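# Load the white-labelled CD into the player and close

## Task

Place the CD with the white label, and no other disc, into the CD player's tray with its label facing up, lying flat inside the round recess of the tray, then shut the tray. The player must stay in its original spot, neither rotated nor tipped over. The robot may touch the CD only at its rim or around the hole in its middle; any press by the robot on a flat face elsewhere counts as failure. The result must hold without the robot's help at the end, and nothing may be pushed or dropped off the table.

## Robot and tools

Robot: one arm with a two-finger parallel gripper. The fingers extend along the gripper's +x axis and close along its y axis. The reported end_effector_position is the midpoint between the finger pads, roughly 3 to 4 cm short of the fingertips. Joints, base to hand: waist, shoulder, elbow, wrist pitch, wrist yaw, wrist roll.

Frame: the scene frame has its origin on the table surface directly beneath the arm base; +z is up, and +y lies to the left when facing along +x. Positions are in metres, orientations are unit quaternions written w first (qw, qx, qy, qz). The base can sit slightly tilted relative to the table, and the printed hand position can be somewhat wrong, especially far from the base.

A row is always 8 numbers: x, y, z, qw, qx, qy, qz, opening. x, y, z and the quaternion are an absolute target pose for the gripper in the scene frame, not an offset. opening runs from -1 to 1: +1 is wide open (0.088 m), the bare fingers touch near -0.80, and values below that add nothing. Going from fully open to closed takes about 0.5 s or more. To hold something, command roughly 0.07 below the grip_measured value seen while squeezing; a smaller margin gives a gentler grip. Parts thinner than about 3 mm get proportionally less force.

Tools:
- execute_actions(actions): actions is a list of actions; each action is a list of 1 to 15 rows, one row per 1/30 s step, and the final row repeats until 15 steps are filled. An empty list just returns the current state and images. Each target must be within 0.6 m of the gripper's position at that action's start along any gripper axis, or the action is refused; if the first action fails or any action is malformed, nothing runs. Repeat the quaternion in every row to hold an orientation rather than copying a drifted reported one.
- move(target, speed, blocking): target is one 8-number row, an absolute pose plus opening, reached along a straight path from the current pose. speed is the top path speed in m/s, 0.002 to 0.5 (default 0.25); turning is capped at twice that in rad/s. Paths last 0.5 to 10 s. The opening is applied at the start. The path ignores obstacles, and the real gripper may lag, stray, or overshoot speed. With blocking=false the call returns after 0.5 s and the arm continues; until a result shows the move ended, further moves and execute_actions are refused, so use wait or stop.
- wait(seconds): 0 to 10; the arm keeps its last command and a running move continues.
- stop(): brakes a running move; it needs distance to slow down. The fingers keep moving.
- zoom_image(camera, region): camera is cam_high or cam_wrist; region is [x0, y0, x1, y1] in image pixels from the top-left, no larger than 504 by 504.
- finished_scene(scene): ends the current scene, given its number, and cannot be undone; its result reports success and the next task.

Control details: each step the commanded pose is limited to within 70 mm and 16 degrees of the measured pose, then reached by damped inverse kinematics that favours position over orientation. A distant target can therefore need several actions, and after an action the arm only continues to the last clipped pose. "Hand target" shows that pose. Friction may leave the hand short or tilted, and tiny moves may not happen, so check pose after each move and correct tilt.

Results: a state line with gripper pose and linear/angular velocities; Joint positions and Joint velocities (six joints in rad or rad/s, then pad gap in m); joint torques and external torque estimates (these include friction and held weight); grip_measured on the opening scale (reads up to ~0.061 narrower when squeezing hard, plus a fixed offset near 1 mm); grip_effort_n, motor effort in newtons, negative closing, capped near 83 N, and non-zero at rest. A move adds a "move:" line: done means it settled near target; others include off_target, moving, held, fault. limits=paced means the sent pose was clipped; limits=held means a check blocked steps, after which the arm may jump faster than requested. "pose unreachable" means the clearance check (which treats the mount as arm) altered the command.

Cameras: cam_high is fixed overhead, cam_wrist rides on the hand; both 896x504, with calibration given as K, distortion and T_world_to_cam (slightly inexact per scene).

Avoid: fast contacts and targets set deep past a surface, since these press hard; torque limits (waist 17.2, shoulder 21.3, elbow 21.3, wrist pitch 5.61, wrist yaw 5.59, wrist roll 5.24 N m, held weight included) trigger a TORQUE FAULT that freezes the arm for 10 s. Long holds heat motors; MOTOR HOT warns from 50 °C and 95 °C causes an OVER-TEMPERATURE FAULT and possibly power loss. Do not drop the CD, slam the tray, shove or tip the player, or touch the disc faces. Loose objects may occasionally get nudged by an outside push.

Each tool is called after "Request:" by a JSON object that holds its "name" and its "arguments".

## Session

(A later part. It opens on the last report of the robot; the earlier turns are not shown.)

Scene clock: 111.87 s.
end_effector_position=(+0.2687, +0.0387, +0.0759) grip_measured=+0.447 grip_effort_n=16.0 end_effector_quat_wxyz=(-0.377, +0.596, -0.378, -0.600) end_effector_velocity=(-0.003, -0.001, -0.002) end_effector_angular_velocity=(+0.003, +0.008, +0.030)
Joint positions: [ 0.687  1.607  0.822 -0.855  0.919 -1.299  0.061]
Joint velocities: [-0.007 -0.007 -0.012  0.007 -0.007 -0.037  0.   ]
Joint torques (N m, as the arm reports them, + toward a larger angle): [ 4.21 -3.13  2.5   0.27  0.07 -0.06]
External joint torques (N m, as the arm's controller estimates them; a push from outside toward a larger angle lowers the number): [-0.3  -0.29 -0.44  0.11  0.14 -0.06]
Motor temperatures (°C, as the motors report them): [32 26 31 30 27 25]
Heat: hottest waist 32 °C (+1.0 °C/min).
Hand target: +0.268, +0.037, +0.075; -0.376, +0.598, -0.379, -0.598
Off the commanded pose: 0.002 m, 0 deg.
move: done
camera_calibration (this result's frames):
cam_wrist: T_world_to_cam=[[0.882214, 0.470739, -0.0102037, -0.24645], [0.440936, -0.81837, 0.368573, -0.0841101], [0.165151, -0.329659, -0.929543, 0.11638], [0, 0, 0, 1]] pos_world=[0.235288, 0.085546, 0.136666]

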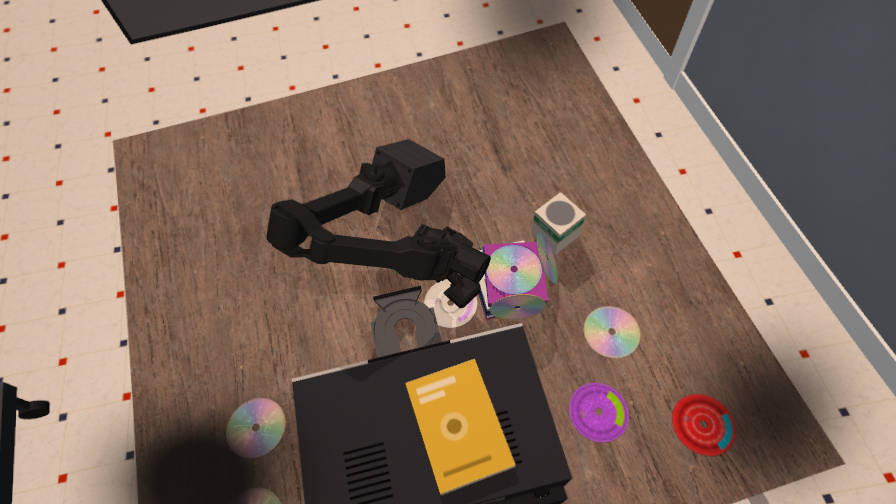

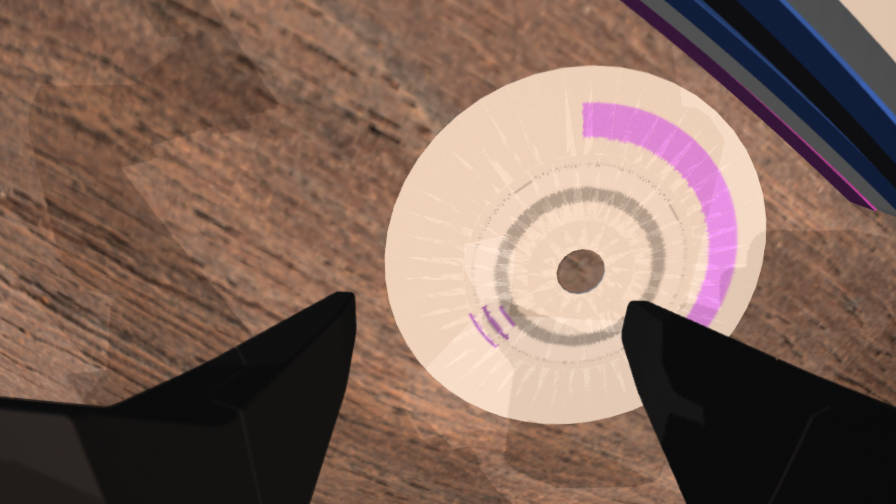

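Request:
{"name": "move", "arguments": {"target": [0.267,0.032,0.051,0.3773,-0.598,0.3773,0.598,0.45], "speed": 0.05}}

Scene clock: 122.53 s.
end_effector_position=(+0.2677, +0.0338, +0.0515) grip_measured=+0.447 grip_effort_n=16.0 end_effector_quat_wxyz=(-0.377, +0.596, -0.377, -0.600) end_effector_velocity=(+0.001, +0.000, -0.001) end_effector_angular_velocity=(+0.010, -0.003, +0.029)
Joint positions: [ 0.596  1.589  0.748 -0.676  0.919 -1.452  0.061]
Joint velocities: [-0.007 -0.007 -0.007  0.022 -0.007 -0.051 -0.   ]
Joint torques (N m, as the arm reports them, + toward a larger angle): [ 3.96 -3.03  1.95  0.36  0.05 -0.11]
External joint torques (N m, as the arm's controller estimates them; a push from outside toward a larger angle lowers the number): [-0.4  -0.04 -0.75  0.19  0.12 -0.11]
Motor temperatures (°C, as the motors report them): [32 26 31 29 27 25]
Heat: hottest waist 32 °C (+1.0 °C/min).
Hand target: +0.267, +0.032, +0.051; -0.377, +0.598, -0.378, -0.598
Off the commanded pose: 0.002 m, 0 deg.
move: done
camera_calibration (this result's frames):
cam_wrist: T_world_to_cam=[[0.881705, 0.471729, -0.00824345, -0.243596], [0.441379, -0.818554, 0.367632, -0.0787417], [0.166675, -0.327781, -0.929935, 0.0918138], [0, 0, 0, 1]] pos_world=[0.234232, 0.0805518, 0.112321]

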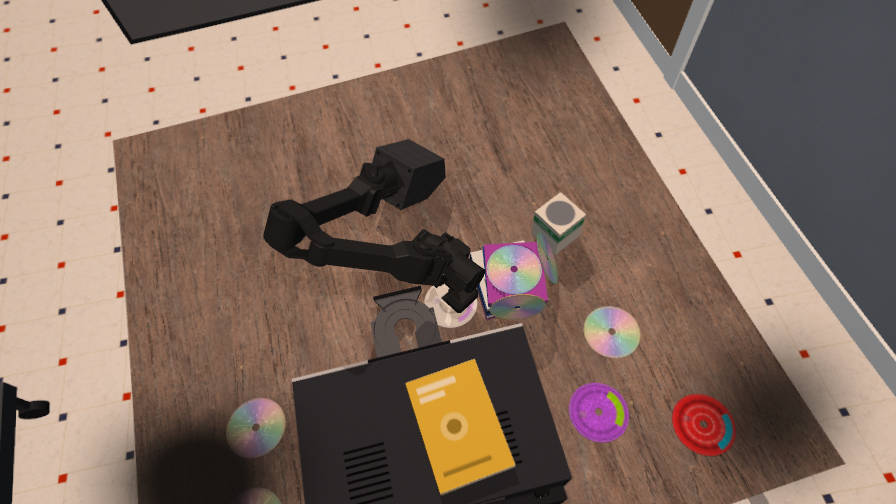

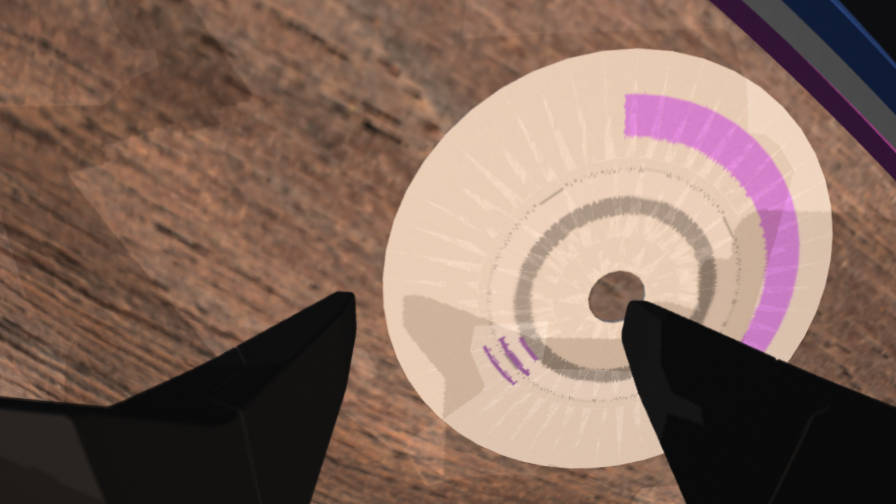

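Request:
{"name": "move", "arguments": {"target": [0.2665,0.032,0.043,0.3773,-0.598,0.3773,0.598,0.45], "speed": 0.02}}

Request:
{"name": "zoom_image", "arguments": {"camera": "cam_wrist", "region": [300,220,740,420]}}

Scene clock: 128.23 s.
end_effector_position=(+0.2681, +0.0330, +0.0439) grip_measured=+0.447 grip_effort_n=16.0 end_effector_quat_wxyz=(-0.379, +0.597, -0.377, -0.598) end_effector_velocity=(-0.002, +0.001, -0.001) end_effector_angular_velocity=(+0.006, +0.004, +0.033)
Joint positions: [ 0.569  1.589  0.727 -0.614  0.919 -1.498  0.061]
Joint velocities: [-0.002 -0.002 -0.007  0.007 -0.007 -0.037 -0.   ]
Joint torques (N m, as the arm reports them, + toward a larger angle): [ 4.11 -2.56  2.1   0.32 -0.01 -0.07]
External joint torques (N m, as the arm's controller estimates them; a push from outside toward a larger angle lowers the number): [-0.26  0.5  -0.48  0.16  0.05 -0.07]
Motor temperatures (°C, as the motors report them): [32 26 30 29 27 25]
Heat: hottest waist 32 °C (+1.0 °C/min).
Hand target: +0.266, +0.032, +0.043; -0.377, +0.598, -0.378, -0.598
Off the commanded pose: 0.002 m, 0 deg.
move: done
camera_calibration (this result's frames):
cam_wrist: T_world_to_cam=[[0.88346, 0.468485, -0.00441457, -0.244162], [0.436807, -0.820242, 0.369327, -0.0755958], [0.169403, -0.328214, -0.929289, 0.0836931], [0, 0, 0, 1]] pos_world=[0.23455, 0.0798484, 0.104617]

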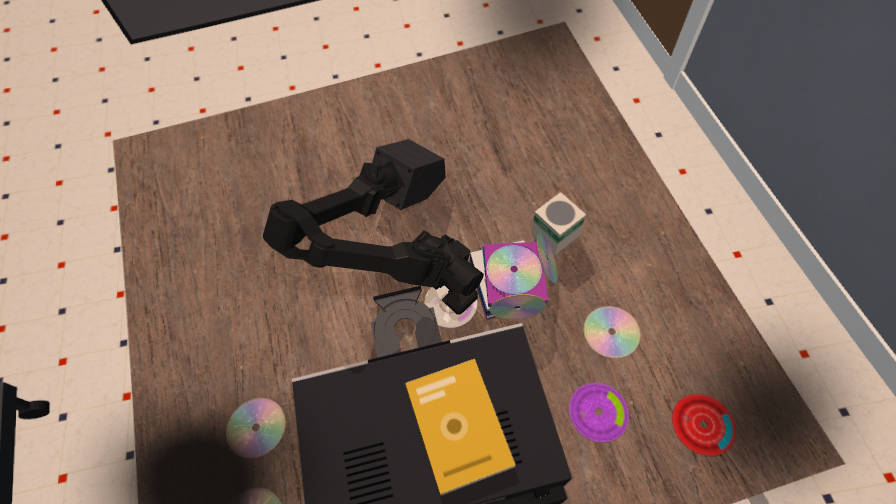

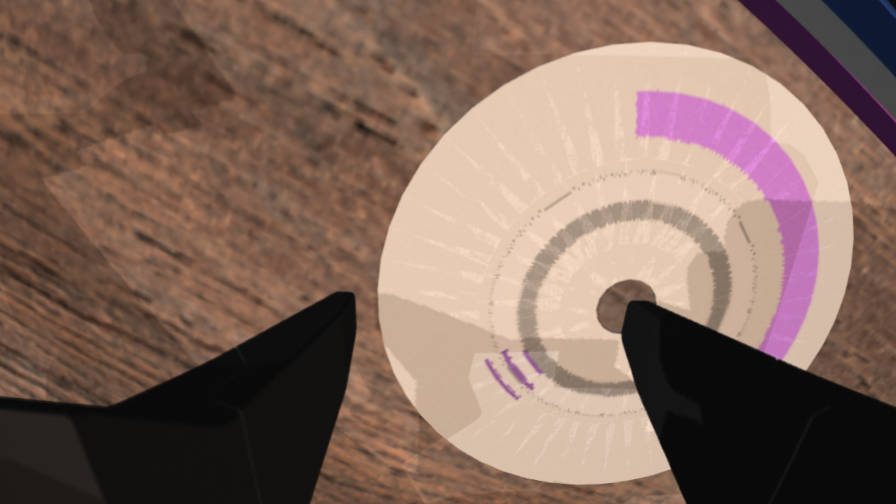

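Region (300, 220, 740, 420) of cam_wrist's 896x504 image, scaled by 1.145, with more detail than that image has; it fills the top 229 rows of this view, and the rest is white.

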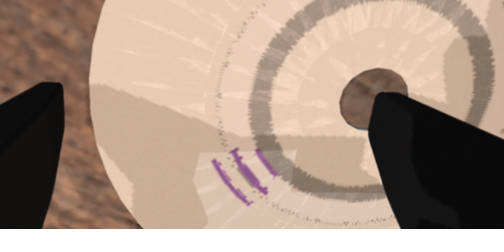

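Request:
{"name": "move", "arguments": {"target": [0.2655,0.032,0.0395,0.3773,-0.598,0.3773,0.598,0.45], "speed": 0.01}}

Request:
{"name": "zoom_image", "arguments": {"camera": "cam_wrist", "region": [560,250,720,380]}}

Scene clock: 135.63 s.
end_effector_position=(+0.2675, +0.0329, +0.0406) grip_measured=+0.447 grip_effort_n=16.0 end_effector_quat_wxyz=(-0.380, +0.597, -0.377, -0.597) end_effector_velocity=(-0.003, -0.003, -0.002) end_effector_angular_velocity=(-0.014, +0.008, +0.042)
Joint positions: [ 0.559  1.589  0.714 -0.585  0.919 -1.517  0.061]
Joint velocities: [-0.007 -0.002 -0.007 -0.007  0.007 -0.037 -0.   ]
Joint torques (N m, as the arm reports them, + toward a larger angle): [ 4.08 -2.5   1.84  0.37 -0.04 -0.08]
External joint torques (N m, as the arm's controller estimates them; a push from outside toward a larger angle lowers the number): [-0.23  0.57 -0.66  0.22  0.02 -0.08]
Motor temperatures (°C, as the motors report them): [32 26 30 29 27 25]
Heat: hottest waist 32 °C (+1.0 °C/min).
Hand target: +0.265, +0.032, +0.040; -0.377, +0.598, -0.377, -0.598
Off the commanded pose: 0.002 m, 0 deg.
move: done
camera_calibration (this result's frames):
cam_wrist: T_world_to_cam=[[0.883556, 0.468318, -0.00259132, -0.243602], [0.435879, -0.820305, 0.370283, -0.0739839], [0.171285, -0.328296, -0.928915, 0.0801554], [0, 0, 0, 1]] pos_world=[0.233755, 0.0797088, 0.101221]

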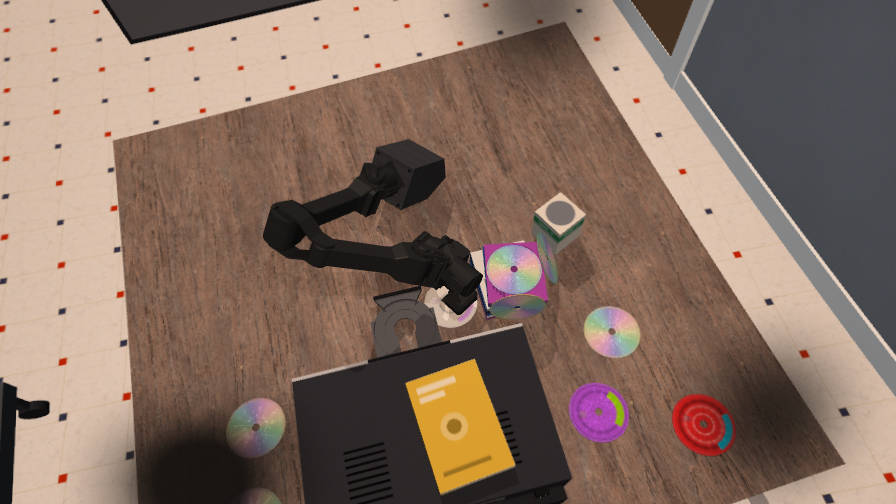

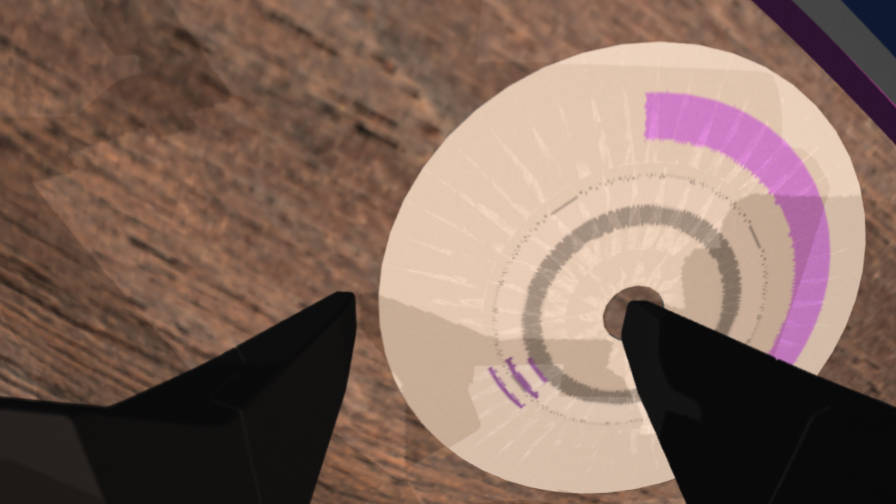

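Region (560, 250, 720, 380) of cam_wrist's 896x504 image, scaled by 3.150, with more detail than that image has; it fills the top 410 rows of this view, and the rest is white.

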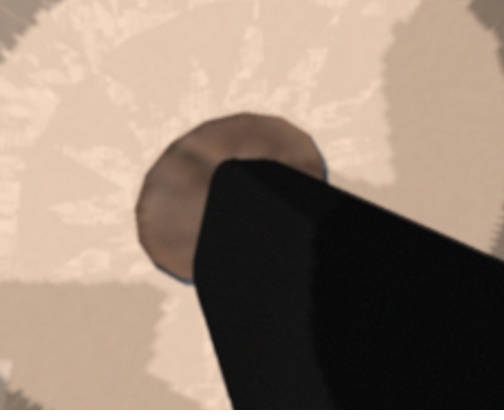

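Request:
{"name": "move", "arguments": {"target": [0.2655,0.032,0.0365,0.3773,-0.598,0.3773,0.598,0.45], "speed": 0.006}}

Request:
{"name": "zoom_image", "arguments": {"camera": "cam_wrist", "region": [560,250,720,380]}}

Scene clock: 148.60 s.
end_effector_position=(+0.2679, +0.0323, +0.0378) grip_measured=+0.447 grip_effort_n=16.0 end_effector_quat_wxyz=(-0.381, +0.598, -0.378, -0.596) end_effector_velocity=(-0.001, -0.002, -0.000) end_effector_angular_velocity=(-0.010, +0.002, +0.041)
Joint positions: [ 0.548  1.589  0.708 -0.562  0.919 -1.534  0.061]
Joint velocities: [-0.002 -0.002 -0.002 -0.007  0.007 -0.037  0.   ]
Joint torques (N m, as the arm reports them, + toward a larger angle): [ 3.95 -2.21  1.98  0.42 -0.08 -0.06]
External joint torques (N m, as the arm's controller estimates them; a push from outside toward a larger angle lowers the number): [-0.35  0.9  -0.48  0.28 -0.03 -0.06]
Motor temperatures (°C, as the motors report them): [32 27 30 29 27 25]
Heat: hottest waist 32 °C (+2.0 °C/min).
Hand target: +0.265, +0.032, +0.036; -0.377, +0.598, -0.377, -0.598
Off the commanded pose: 0.003 m, 0 deg.
move: done
camera_calibration (this result's frames):
cam_wrist: T_world_to_cam=[[0.884677, 0.466202, -0.00130691, -0.243989], [0.433276, -0.821153, 0.371455, -0.0729426], [0.1721, -0.329184, -0.92845, 0.0771169], [0, 0, 0, 1]] pos_world=[0.234184, 0.079237, 0.0983753]

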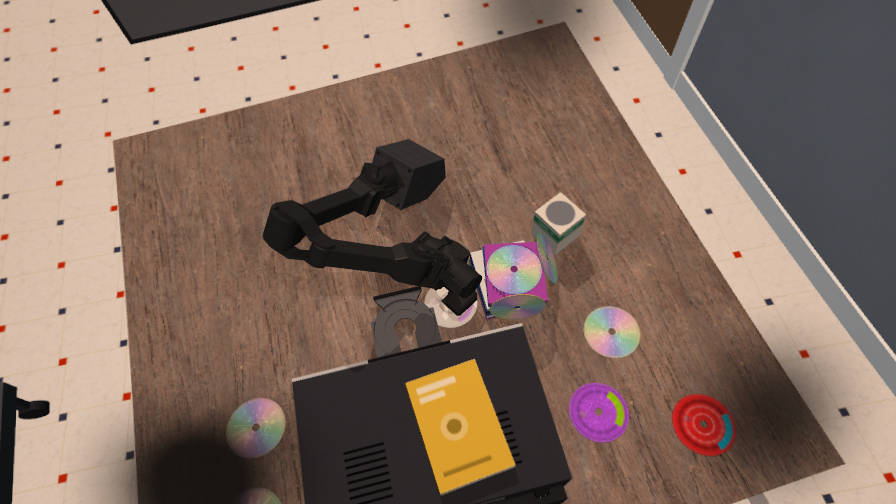

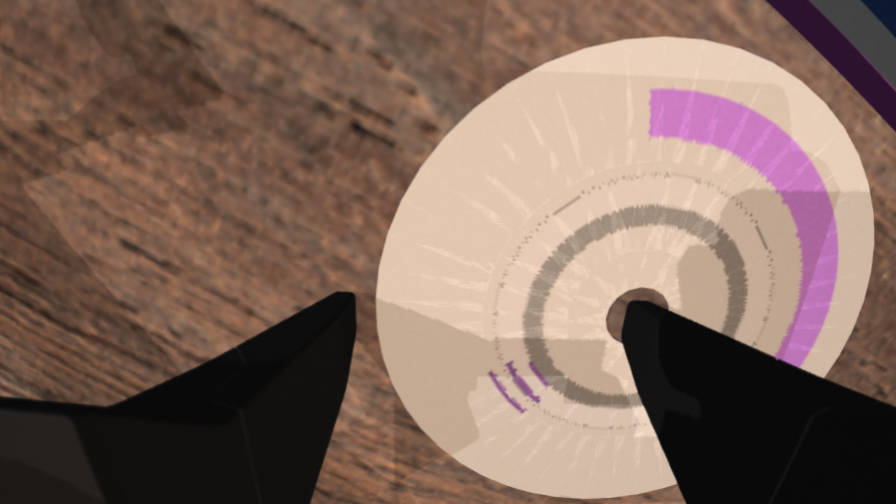

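Region (560, 250, 720, 380) of cam_wrist's 896x504 image, scaled by 3.150, with more detail than that image has; it fills the top 410 rows of this view, and the rest is white.

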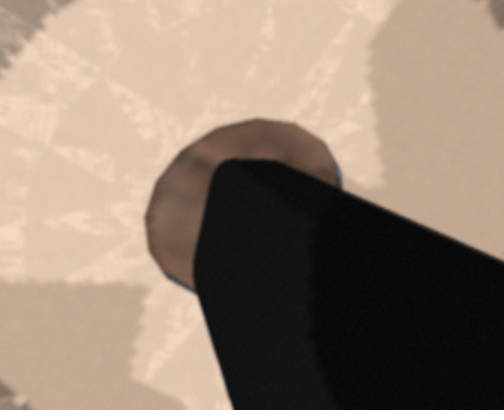

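Request:
{"name": "move", "arguments": {"target": [0.2655,0.032,0.034,0.3773,-0.598,0.3773,0.598,0.45], "speed": 0.005}}

Request:
{"name": "zoom_image", "arguments": {"camera": "cam_wrist", "region": [560,250,720,380]}}

Scene clock: 154.80 s.
end_effector_position=(+0.2687, +0.0325, +0.0367) grip_measured=+0.447 grip_effort_n=16.0 end_effector_quat_wxyz=(-0.382, +0.598, -0.377, -0.595) end_effector_velocity=(-0.004, -0.002, +0.000) end_effector_angular_velocity=(+0.001, +0.014, +0.020)
Joint positions: [ 0.544  1.589  0.704 -0.547  0.919 -1.546  0.061]
Joint velocities: [-0.002 -0.007 -0.002 -0.022 -0.007 -0.007 -0.   ]
Joint torques (N m, as the arm reports them, + toward a larger angle): [ 3.74 -1.97  1.74  0.58 -0.11 -0.19]
External joint torques (N m, as the arm's controller estimates them; a push from outside toward a larger angle lowers the number): [-0.57  1.15 -0.73  0.42 -0.05 -0.19]
Motor temperatures (°C, as the motors report them): [32 27 30 29 27 25]
Heat: hottest waist 32 °C (+1.0 °C/min).
Hand target: +0.265, +0.032, +0.034; -0.377, +0.598, -0.377, -0.598
Off the commanded pose: 0.004 m, 1 deg.
move: done
camera_calibration (this result's frames):
cam_wrist: T_world_to_cam=[[0.884545, 0.466448, 0.00255156, -0.244886], [0.432128, -0.821499, 0.372028, -0.0724045], [0.175628, -0.327973, -0.928218, 0.0749733], [0, 0, 0, 1]] pos_world=[0.234733, 0.0793355, 0.0971529]

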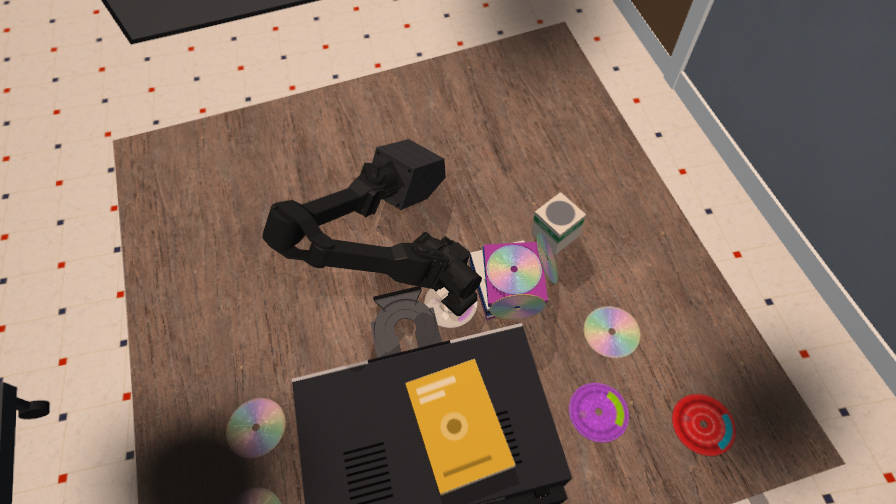

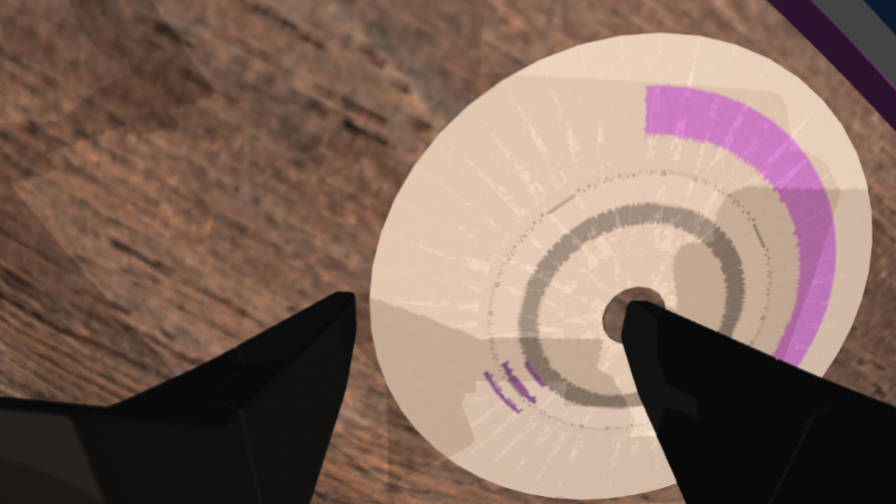

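Region (560, 250, 720, 380) of cam_wrist's 896x504 image, scaled by 3.150, with more detail than that image has; it fills the top 410 rows of this view, and the rest is white.

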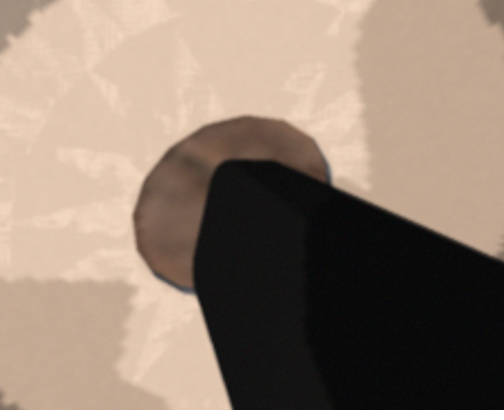

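Request:
{"name": "execute_actions", "arguments": {"actions": [[[0.2655,0.032,0.034,0.3773,-0.598,0.3773,0.598,0.42],[0.2655,0.032,0.034,0.3773,-0.598,0.3773,0.598,0.41],[0.2655,0.032,0.034,0.3773,-0.598,0.3773,0.598,0.40],[0.2655,0.032,0.034,0.3773,-0.598,0.3773,0.598,0.39],[0.2655,0.032,0.034,0.3773,-0.598,0.3773,0.598,0.38],[0.2655,0.032,0.034,0.3773,-0.598,0.3773,0.598,0.37],[0.2655,0.032,0.034,0.3773,-0.598,0.3773,0.598,0.36]],[[0.2655,0.032,0.034,0.3773,-0.598,0.3773,0.598,0.34],[0.2655,0.032,0.034,0.3773,-0.598,0.3773,0.598,0.33],[0.2655,0.032,0.034,0.3773,-0.598,0.3773,0.598,0.32],[0.2655,0.032,0.034,0.3773,-0.598,0.3773,0.598,0.31],[0.2655,0.032,0.034,0.3773,-0.598,0.3773,0.598,0.30]]]}}

Request:
{"name": "zoom_image", "arguments": {"camera": "cam_wrist", "region": [330,250,700,380]}}

Scene clock: 163.37 s.
end_effector_position=(+0.2686, +0.0326, +0.0367) grip_measured=+0.305 grip_effort_n=-23.0 end_effector_quat_wxyz=(-0.381, +0.599, -0.376, -0.596) end_effector_velocity=(-0.002, -0.000, -0.000) end_effector_angular_velocity=(+0.003, +0.009, +0.012)
Joint positions: [ 0.545  1.589  0.703 -0.546  0.919 -1.549  0.054]
Joint velocities: [-0.002 -0.002 -0.002 -0.007 -0.007 -0.007 -0.   ]
Joint torques (N m, as the arm reports them, + toward a larger angle): [ 3.7  -1.84  1.71  0.55 -0.11 -0.07]
External joint torques (N m, as the arm's controller estimates them; a push from outside toward a larger angle lowers the number): [-0.64  1.29 -0.82  0.36 -0.05 -0.07]
External joint torques at the end of the 1st action: [-0.67  1.21 -0.76  0.42 -0.06 -0.07]
Motor temperatures (°C, as the motors report them): [32 27 30 29 27 25]
Heat: hottest waist 32 °C (+0.0 °C/min).
Hand target: +0.266, +0.032, +0.034; -0.377, +0.598, -0.377, -0.598
Off the commanded pose: 0.004 m, 1 deg.
camera_calibration (this result's frames):
cam_wrist: T_world_to_cam=[[0.88333, 0.468742, 0.00308394, -0.244627], [0.434088, -0.820473, 0.372011, -0.0728003], [0.176907, -0.32727, -0.928223, 0.0746601], [0, 0, 0, 1]] pos_world=[0.23448, 0.0793705, 0.0971382]

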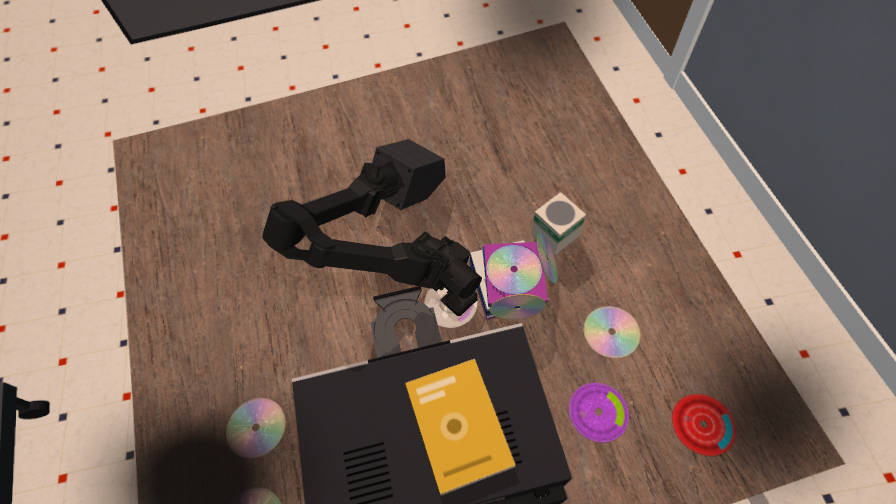

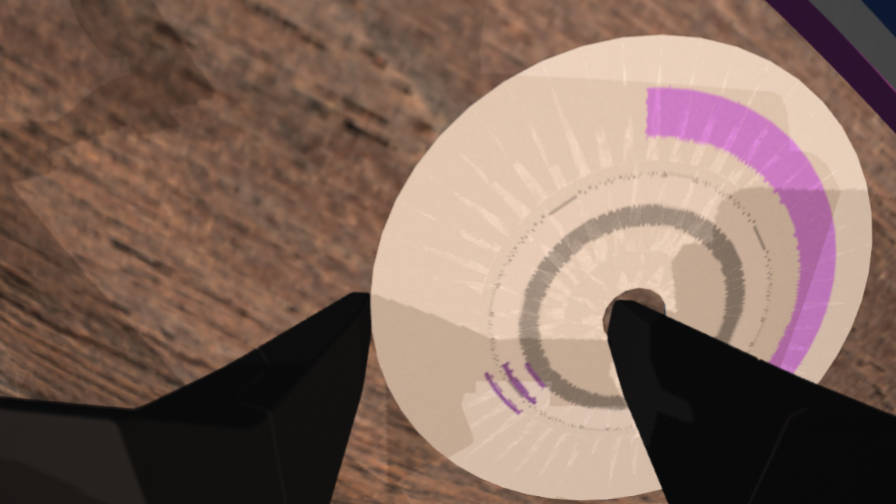

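Region (330, 250, 700, 380) of cam_wrist's 896x504 image, scaled by 1.362, with more detail than that image has; it fills the top 177 rows of this view, and the rest is white.

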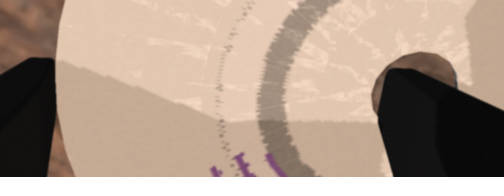

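Request:
{"name": "execute_actions", "arguments": {"actions": [[[0.2655,0.032,0.034,0.3773,-0.598,0.3773,0.598,0.29],[0.2655,0.032,0.034,0.3773,-0.598,0.3773,0.598,0.285],[0.2655,0.032,0.034,0.3773,-0.598,0.3773,0.598,0.28],[0.2655,0.032,0.034,0.3773,-0.598,0.3773,0.598,0.275]]]}}

Request:
{"name": "zoom_image", "arguments": {"camera": "cam_wrist", "region": [330,250,700,380]}}

Scene clock: 167.93 s.
end_effector_position=(+0.2684, +0.0327, +0.0367) grip_measured=+0.280 grip_effort_n=-25.4 end_effector_quat_wxyz=(-0.381, +0.599, -0.375, -0.596) end_effector_velocity=(-0.001, -0.002, -0.000) end_effector_angular_velocity=(-0.010, +0.002, +0.012)
Joint positions: [ 0.545  1.589  0.703 -0.546  0.919 -1.549  0.053]
Joint velocities: [-0.002 -0.002 -0.002 -0.007  0.007 -0.007  0.   ]
Joint torques (N m, as the arm reports them, + toward a larger angle): [ 3.68 -2.07  1.74  0.57 -0.12 -0.06]
External joint torques (N m, as the arm's controller estimates them; a push from outside toward a larger angle lowers the number): [-0.63  1.07 -0.79  0.38 -0.06 -0.06]
Motor temperatures (°C, as the motors report them): [32 27 29 29 27 25]
Heat: hottest waist 32 °C (+0.0 °C/min).
Hand target: +0.265, +0.032, +0.034; -0.377, +0.598, -0.377, -0.598
Off the commanded pose: 0.004 m, 1 deg.
camera_calibration (this result's frames):
cam_wrist: T_world_to_cam=[[0.88308, 0.469213, 0.00315404, -0.244497], [0.43451, -0.820269, 0.371968, -0.0728197], [0.177119, -0.327107, -0.92824, 0.0746703], [0, 0, 0, 1]] pos_world=[0.234326, 0.0794147, 0.0971697]

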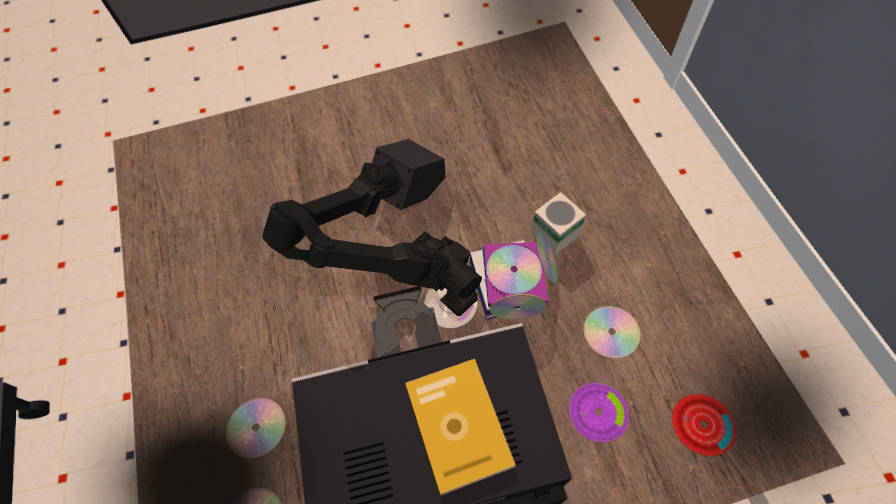

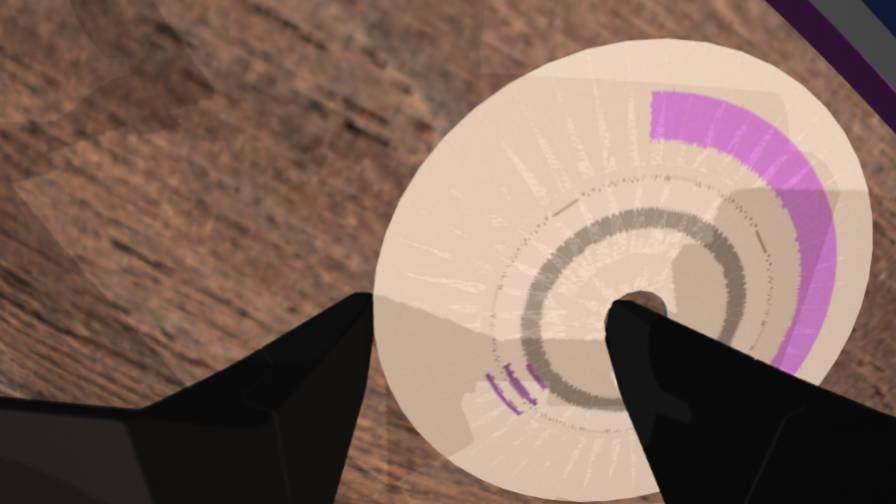

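Region (330, 250, 700, 380) of cam_wrist's 896x504 image, scaled by 1.362, with more detail than that image has; it fills the top 177 rows of this view, and the rest is white.

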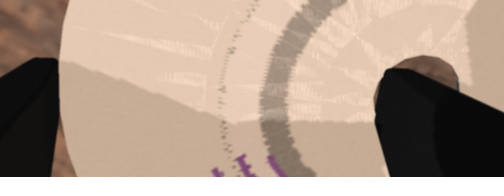

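Request:
{"name": "execute_actions", "arguments": {"actions": [[[0.2655,0.032,0.035,0.3773,-0.598,0.3773,0.598,0.43]],[[0.2665,0.0325,0.035,0.3695,-0.5931,0.3851,0.6029,0.43]],[[0.2665,0.0325,0.0335,0.3695,-0.5931,0.3851,0.6029,0.43]]]}}

Request:
{"name": "zoom_image", "arguments": {"camera": "cam_wrist", "region": [560,250,720,380]}}

Scene clock: 177.30 s.
end_effector_position=(+0.2688, +0.0327, +0.0373) grip_measured=+0.427 grip_effort_n=15.6 end_effector_quat_wxyz=(-0.375, +0.595, -0.382, -0.599) end_effector_velocity=(-0.001, -0.002, -0.000) end_effector_angular_velocity=(-0.010, +0.002, +0.012)
Joint positions: [ 0.546  1.607  0.728 -0.588  0.919 -1.517  0.06 ]
Joint velocities: [-0.002 -0.002 -0.002 -0.007  0.007 -0.007 -0.   ]
Joint torques (N m, as the arm reports them, + toward a larger angle): [ 3.47 -1.19  2.59  0.34 -0.15 -0.1 ]
External joint torques (N m, as the arm's controller estimates them; a push from outside toward a larger angle lowers the number): [-0.92  2.    0.11  0.2  -0.09 -0.1 ]
External joint torques at the end of the 1st action: [-0.39  1.03 -0.44 -0.39 -0.04  0.11]
External joint torques at the end of the 2nd action: [-0.51  1.96  0.55 -0.39 -0.07  0.1 ]
Motor temperatures (°C, as the motors report them): [32 27 29 29 27 25]
Heat: hottest waist 32 °C (+0.0 °C/min).
Hand target: +0.267, +0.032, +0.034; -0.370, +0.593, -0.385, -0.603
Off the commanded pose: 0.004 m, 1 deg.
camera_calibration (this result's frames):
cam_wrist: T_world_to_cam=[[0.884174, 0.466835, -0.0173913, -0.244341], [0.439179, -0.81795, 0.37159, -0.0744668], [0.159246, -0.336188, -0.928234, 0.0802534], [0, 0, 0, 1]] pos_world=[0.235964, 0.0801369, 0.0979157]

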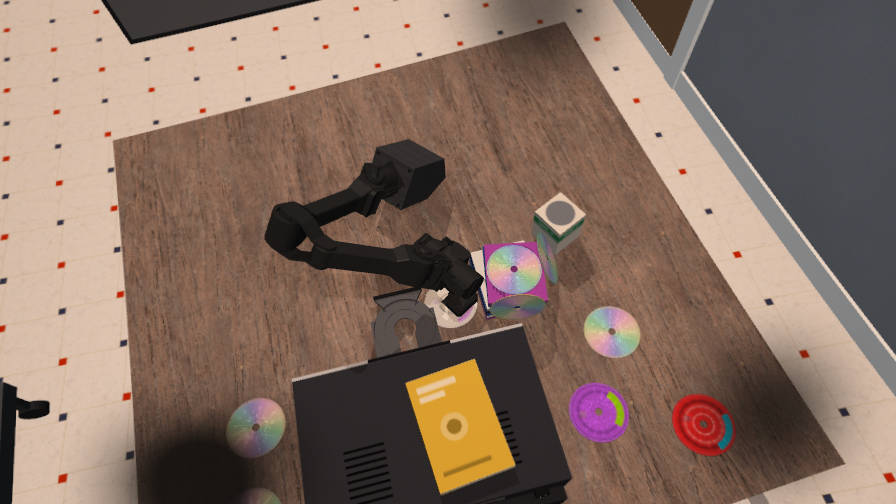

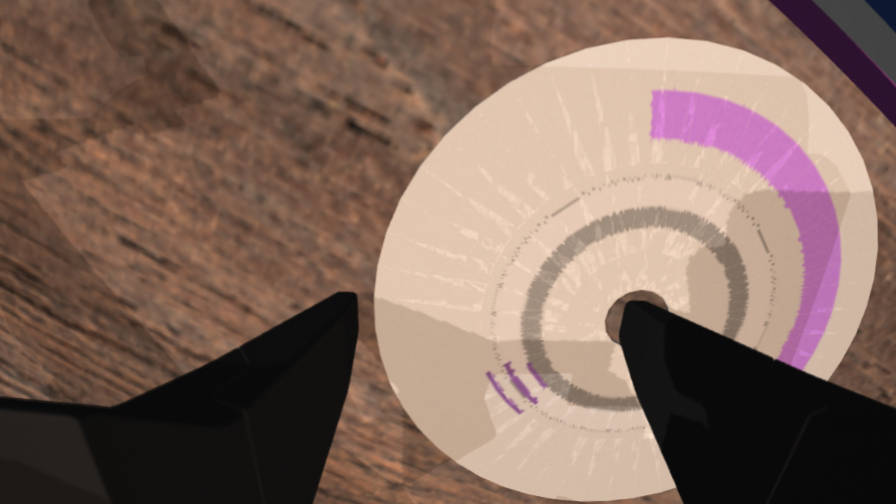

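Region (560, 250, 720, 380) of cam_wrist's 896x504 image, scaled by 3.150, with more detail than that image has; it fills the top 410 rows of this view, and the rest is white.

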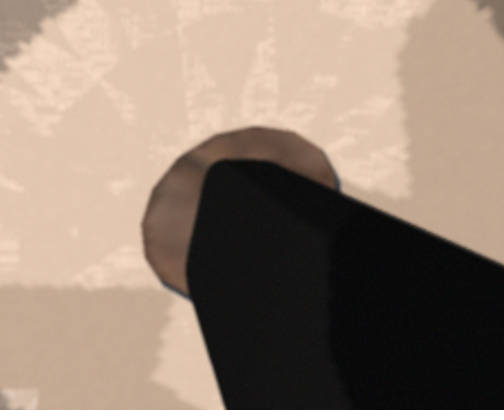

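Request:
{"name": "execute_actions", "arguments": {"actions": [[[0.2655,0.032,0.035,0.378,-0.5985,0.3766,0.5975,0.43]],[[0.2655,0.032,0.0335,0.378,-0.5985,0.3766,0.5975,0.43]]]}}

Scene clock: 186.10 s.
end_effector_position=(+0.2682, +0.0328, +0.0365) grip_measured=+0.427 grip_effort_n=14.2 end_effector_quat_wxyz=(-0.380, +0.601, -0.374, -0.596) end_effector_velocity=(-0.002, -0.001, +0.000) end_effector_angular_velocity=(+0.001, +0.014, -0.010)
Joint positions: [ 0.546  1.589  0.7   -0.542  0.921 -1.553  0.06 ]
Joint velocities: [-0.002 -0.002  0.002 -0.022 -0.007  0.022  0.   ]
Joint torques (N m, as the arm reports them, + toward a larger angle): [ 3.52 -2.11  1.59  0.87 -0.17 -0.11]
External joint torques (N m, as the arm's controller estimates them; a push from outside toward a larger angle lowers the number): [-0.79  1.01 -0.93  0.69 -0.11 -0.11]
External joint torques at the end of the 1st action: [-0.47  0.65 -0.74  0.28 -0.09 -0.11]
Motor temperatures (°C, as the motors report them): [32 26 29 29 27 25]
Heat: hottest waist 32 °C (+0.0 °C/min).
Hand target: +0.265, +0.032, +0.034; -0.378, +0.599, -0.377, -0.598
Off the commanded pose: 0.004 m, 0 deg.
camera_calibration (this result's frames):
cam_wrist: T_world_to_cam=[[0.881317, 0.472504, 0.00439686, -0.24398], [0.436826, -0.818248, 0.373702, -0.0733106], [0.180174, -0.327429, -0.927538, 0.0737821], [0, 0, 0, 1]] pos_world=[0.233754, 0.0794537, 0.0969047]

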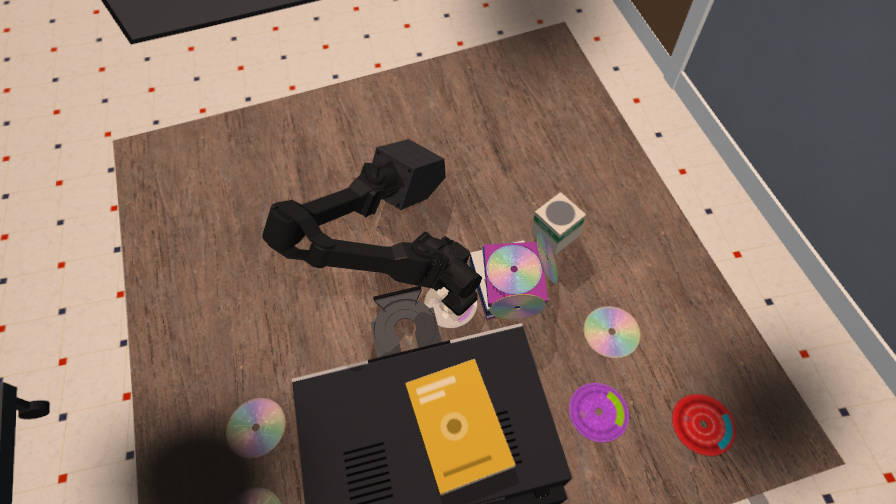

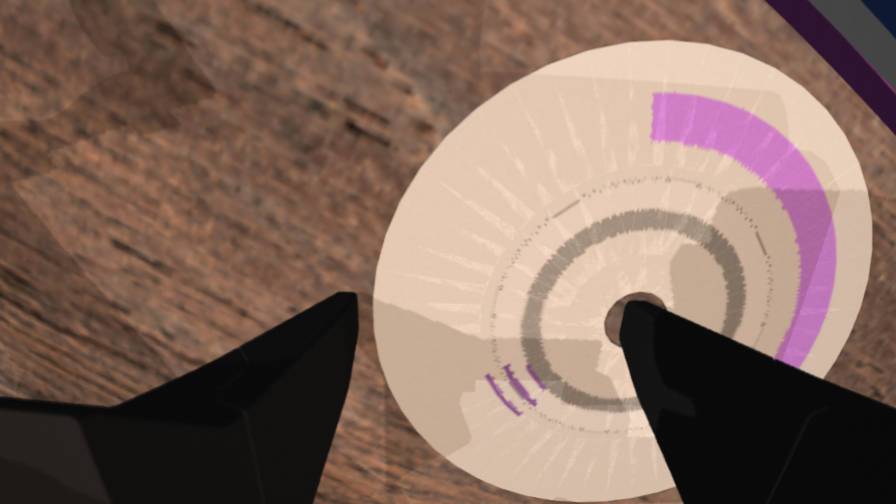

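Request:
{"name": "execute_actions", "arguments": {"actions": [[[0.2655,0.032,0.0335,0.378,-0.5985,0.3766,0.5975,0.40],[0.2655,0.032,0.0335,0.378,-0.5985,0.3766,0.5975,0.38],[0.2655,0.032,0.0335,0.378,-0.5985,0.3766,0.5975,0.36],[0.2655,0.032,0.0335,0.378,-0.5985,0.3766,0.5975,0.34],[0.2655,0.032,0.0335,0.378,-0.5985,0.3766,0.5975,0.32],[0.2655,0.032,0.0335,0.378,-0.5985,0.3766,0.5975,0.30]],[[0.2655,0.032,0.0335,0.378,-0.5985,0.3766,0.5975,0.29],[0.2655,0.032,0.0335,0.378,-0.5985,0.3766,0.5975,0.28],[0.2655,0.032,0.0335,0.378,-0.5985,0.3766,0.5975,0.275],[0.2655,0.032,0.0335,0.378,-0.5985,0.3766,0.5975,0.27],[0.2655,0.032,0.0335,0.378,-0.5985,0.3766,0.5975,0.265],[0.2655,0.032,0.0335,0.378,-0.5985,0.3766,0.5975,0.26]]]}}

Request:
{"name": "zoom_image", "arguments": {"camera": "cam_wrist", "region": [330,250,700,380]}}

Scene clock: 195.77 s.
end_effector_position=(+0.2673, +0.0327, +0.0367) grip_measured=+0.266 grip_effort_n=-32.3 end_effector_quat_wxyz=(-0.379, +0.601, -0.373, -0.596) end_effector_velocity=(+0.000, -0.001, -0.001) end_effector_angular_velocity=(-0.007, -0.003, +0.004)
Joint positions: [ 0.547  1.587  0.697 -0.542  0.921 -1.555  0.052]
Joint velocities: [-0.002  0.002 -0.002  0.007  0.007 -0.007 -0.   ]
Joint torques (N m, as the arm reports them, + toward a larger angle): [ 3.46 -1.92  2.05  0.92 -0.16 -0.07]
External joint torques (N m, as the arm's controller estimates them; a push from outside toward a larger angle lowers the number): [-0.81  1.13 -0.44  0.73 -0.11 -0.07]
External joint torques at the end of the 1st action: [-0.93  1.16 -0.5   0.73 -0.15 -0.07]
Motor temperatures (°C, as the motors report them): [32 26 29 29 27 25]
Heat: hottest waist 32 °C (+0.0 °C/min).
Hand target: +0.266, +0.032, +0.034; -0.378, +0.599, -0.377, -0.598
Off the commanded pose: 0.004 m, 1 deg.
camera_calibration (this result's frames):
cam_wrist: T_world_to_cam=[[0.879693, 0.475522, 0.00437384, -0.242842], [0.439658, -0.816782, 0.373587, -0.0738749], [0.181221, -0.326719, -0.927585, 0.0737191], [0, 0, 0, 1]] pos_world=[0.232746, 0.0792224, 0.0970416]

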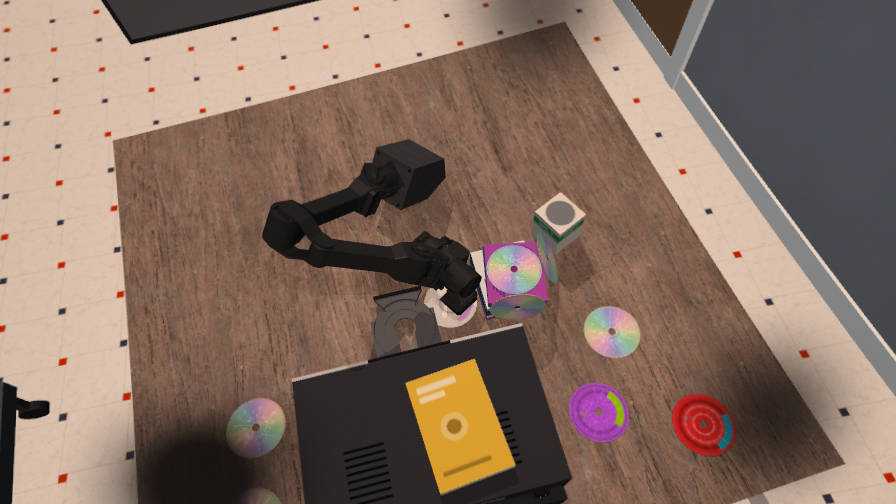

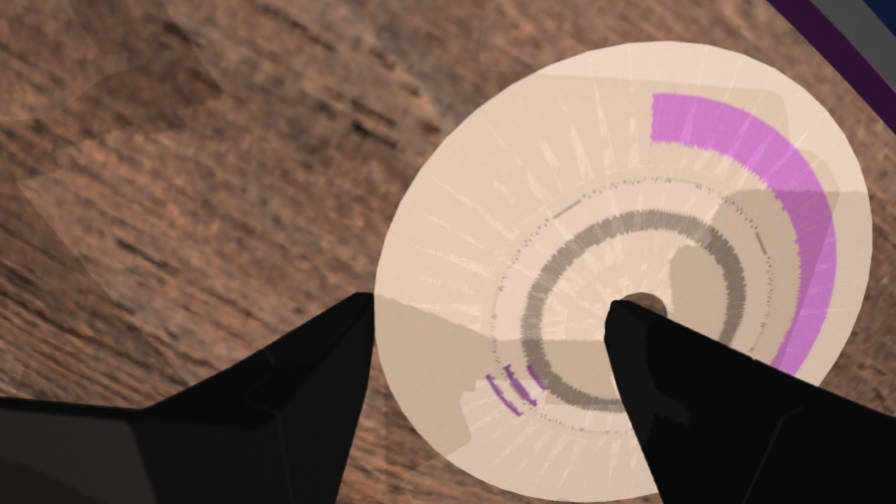

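Region (330, 250, 700, 380) of cam_wrist's 896x504 image, scaled by 1.362, with more detail than that image has; it fills the top 177 rows of this view, and the rest is white.

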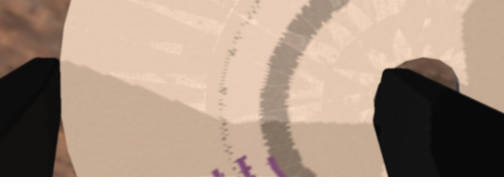

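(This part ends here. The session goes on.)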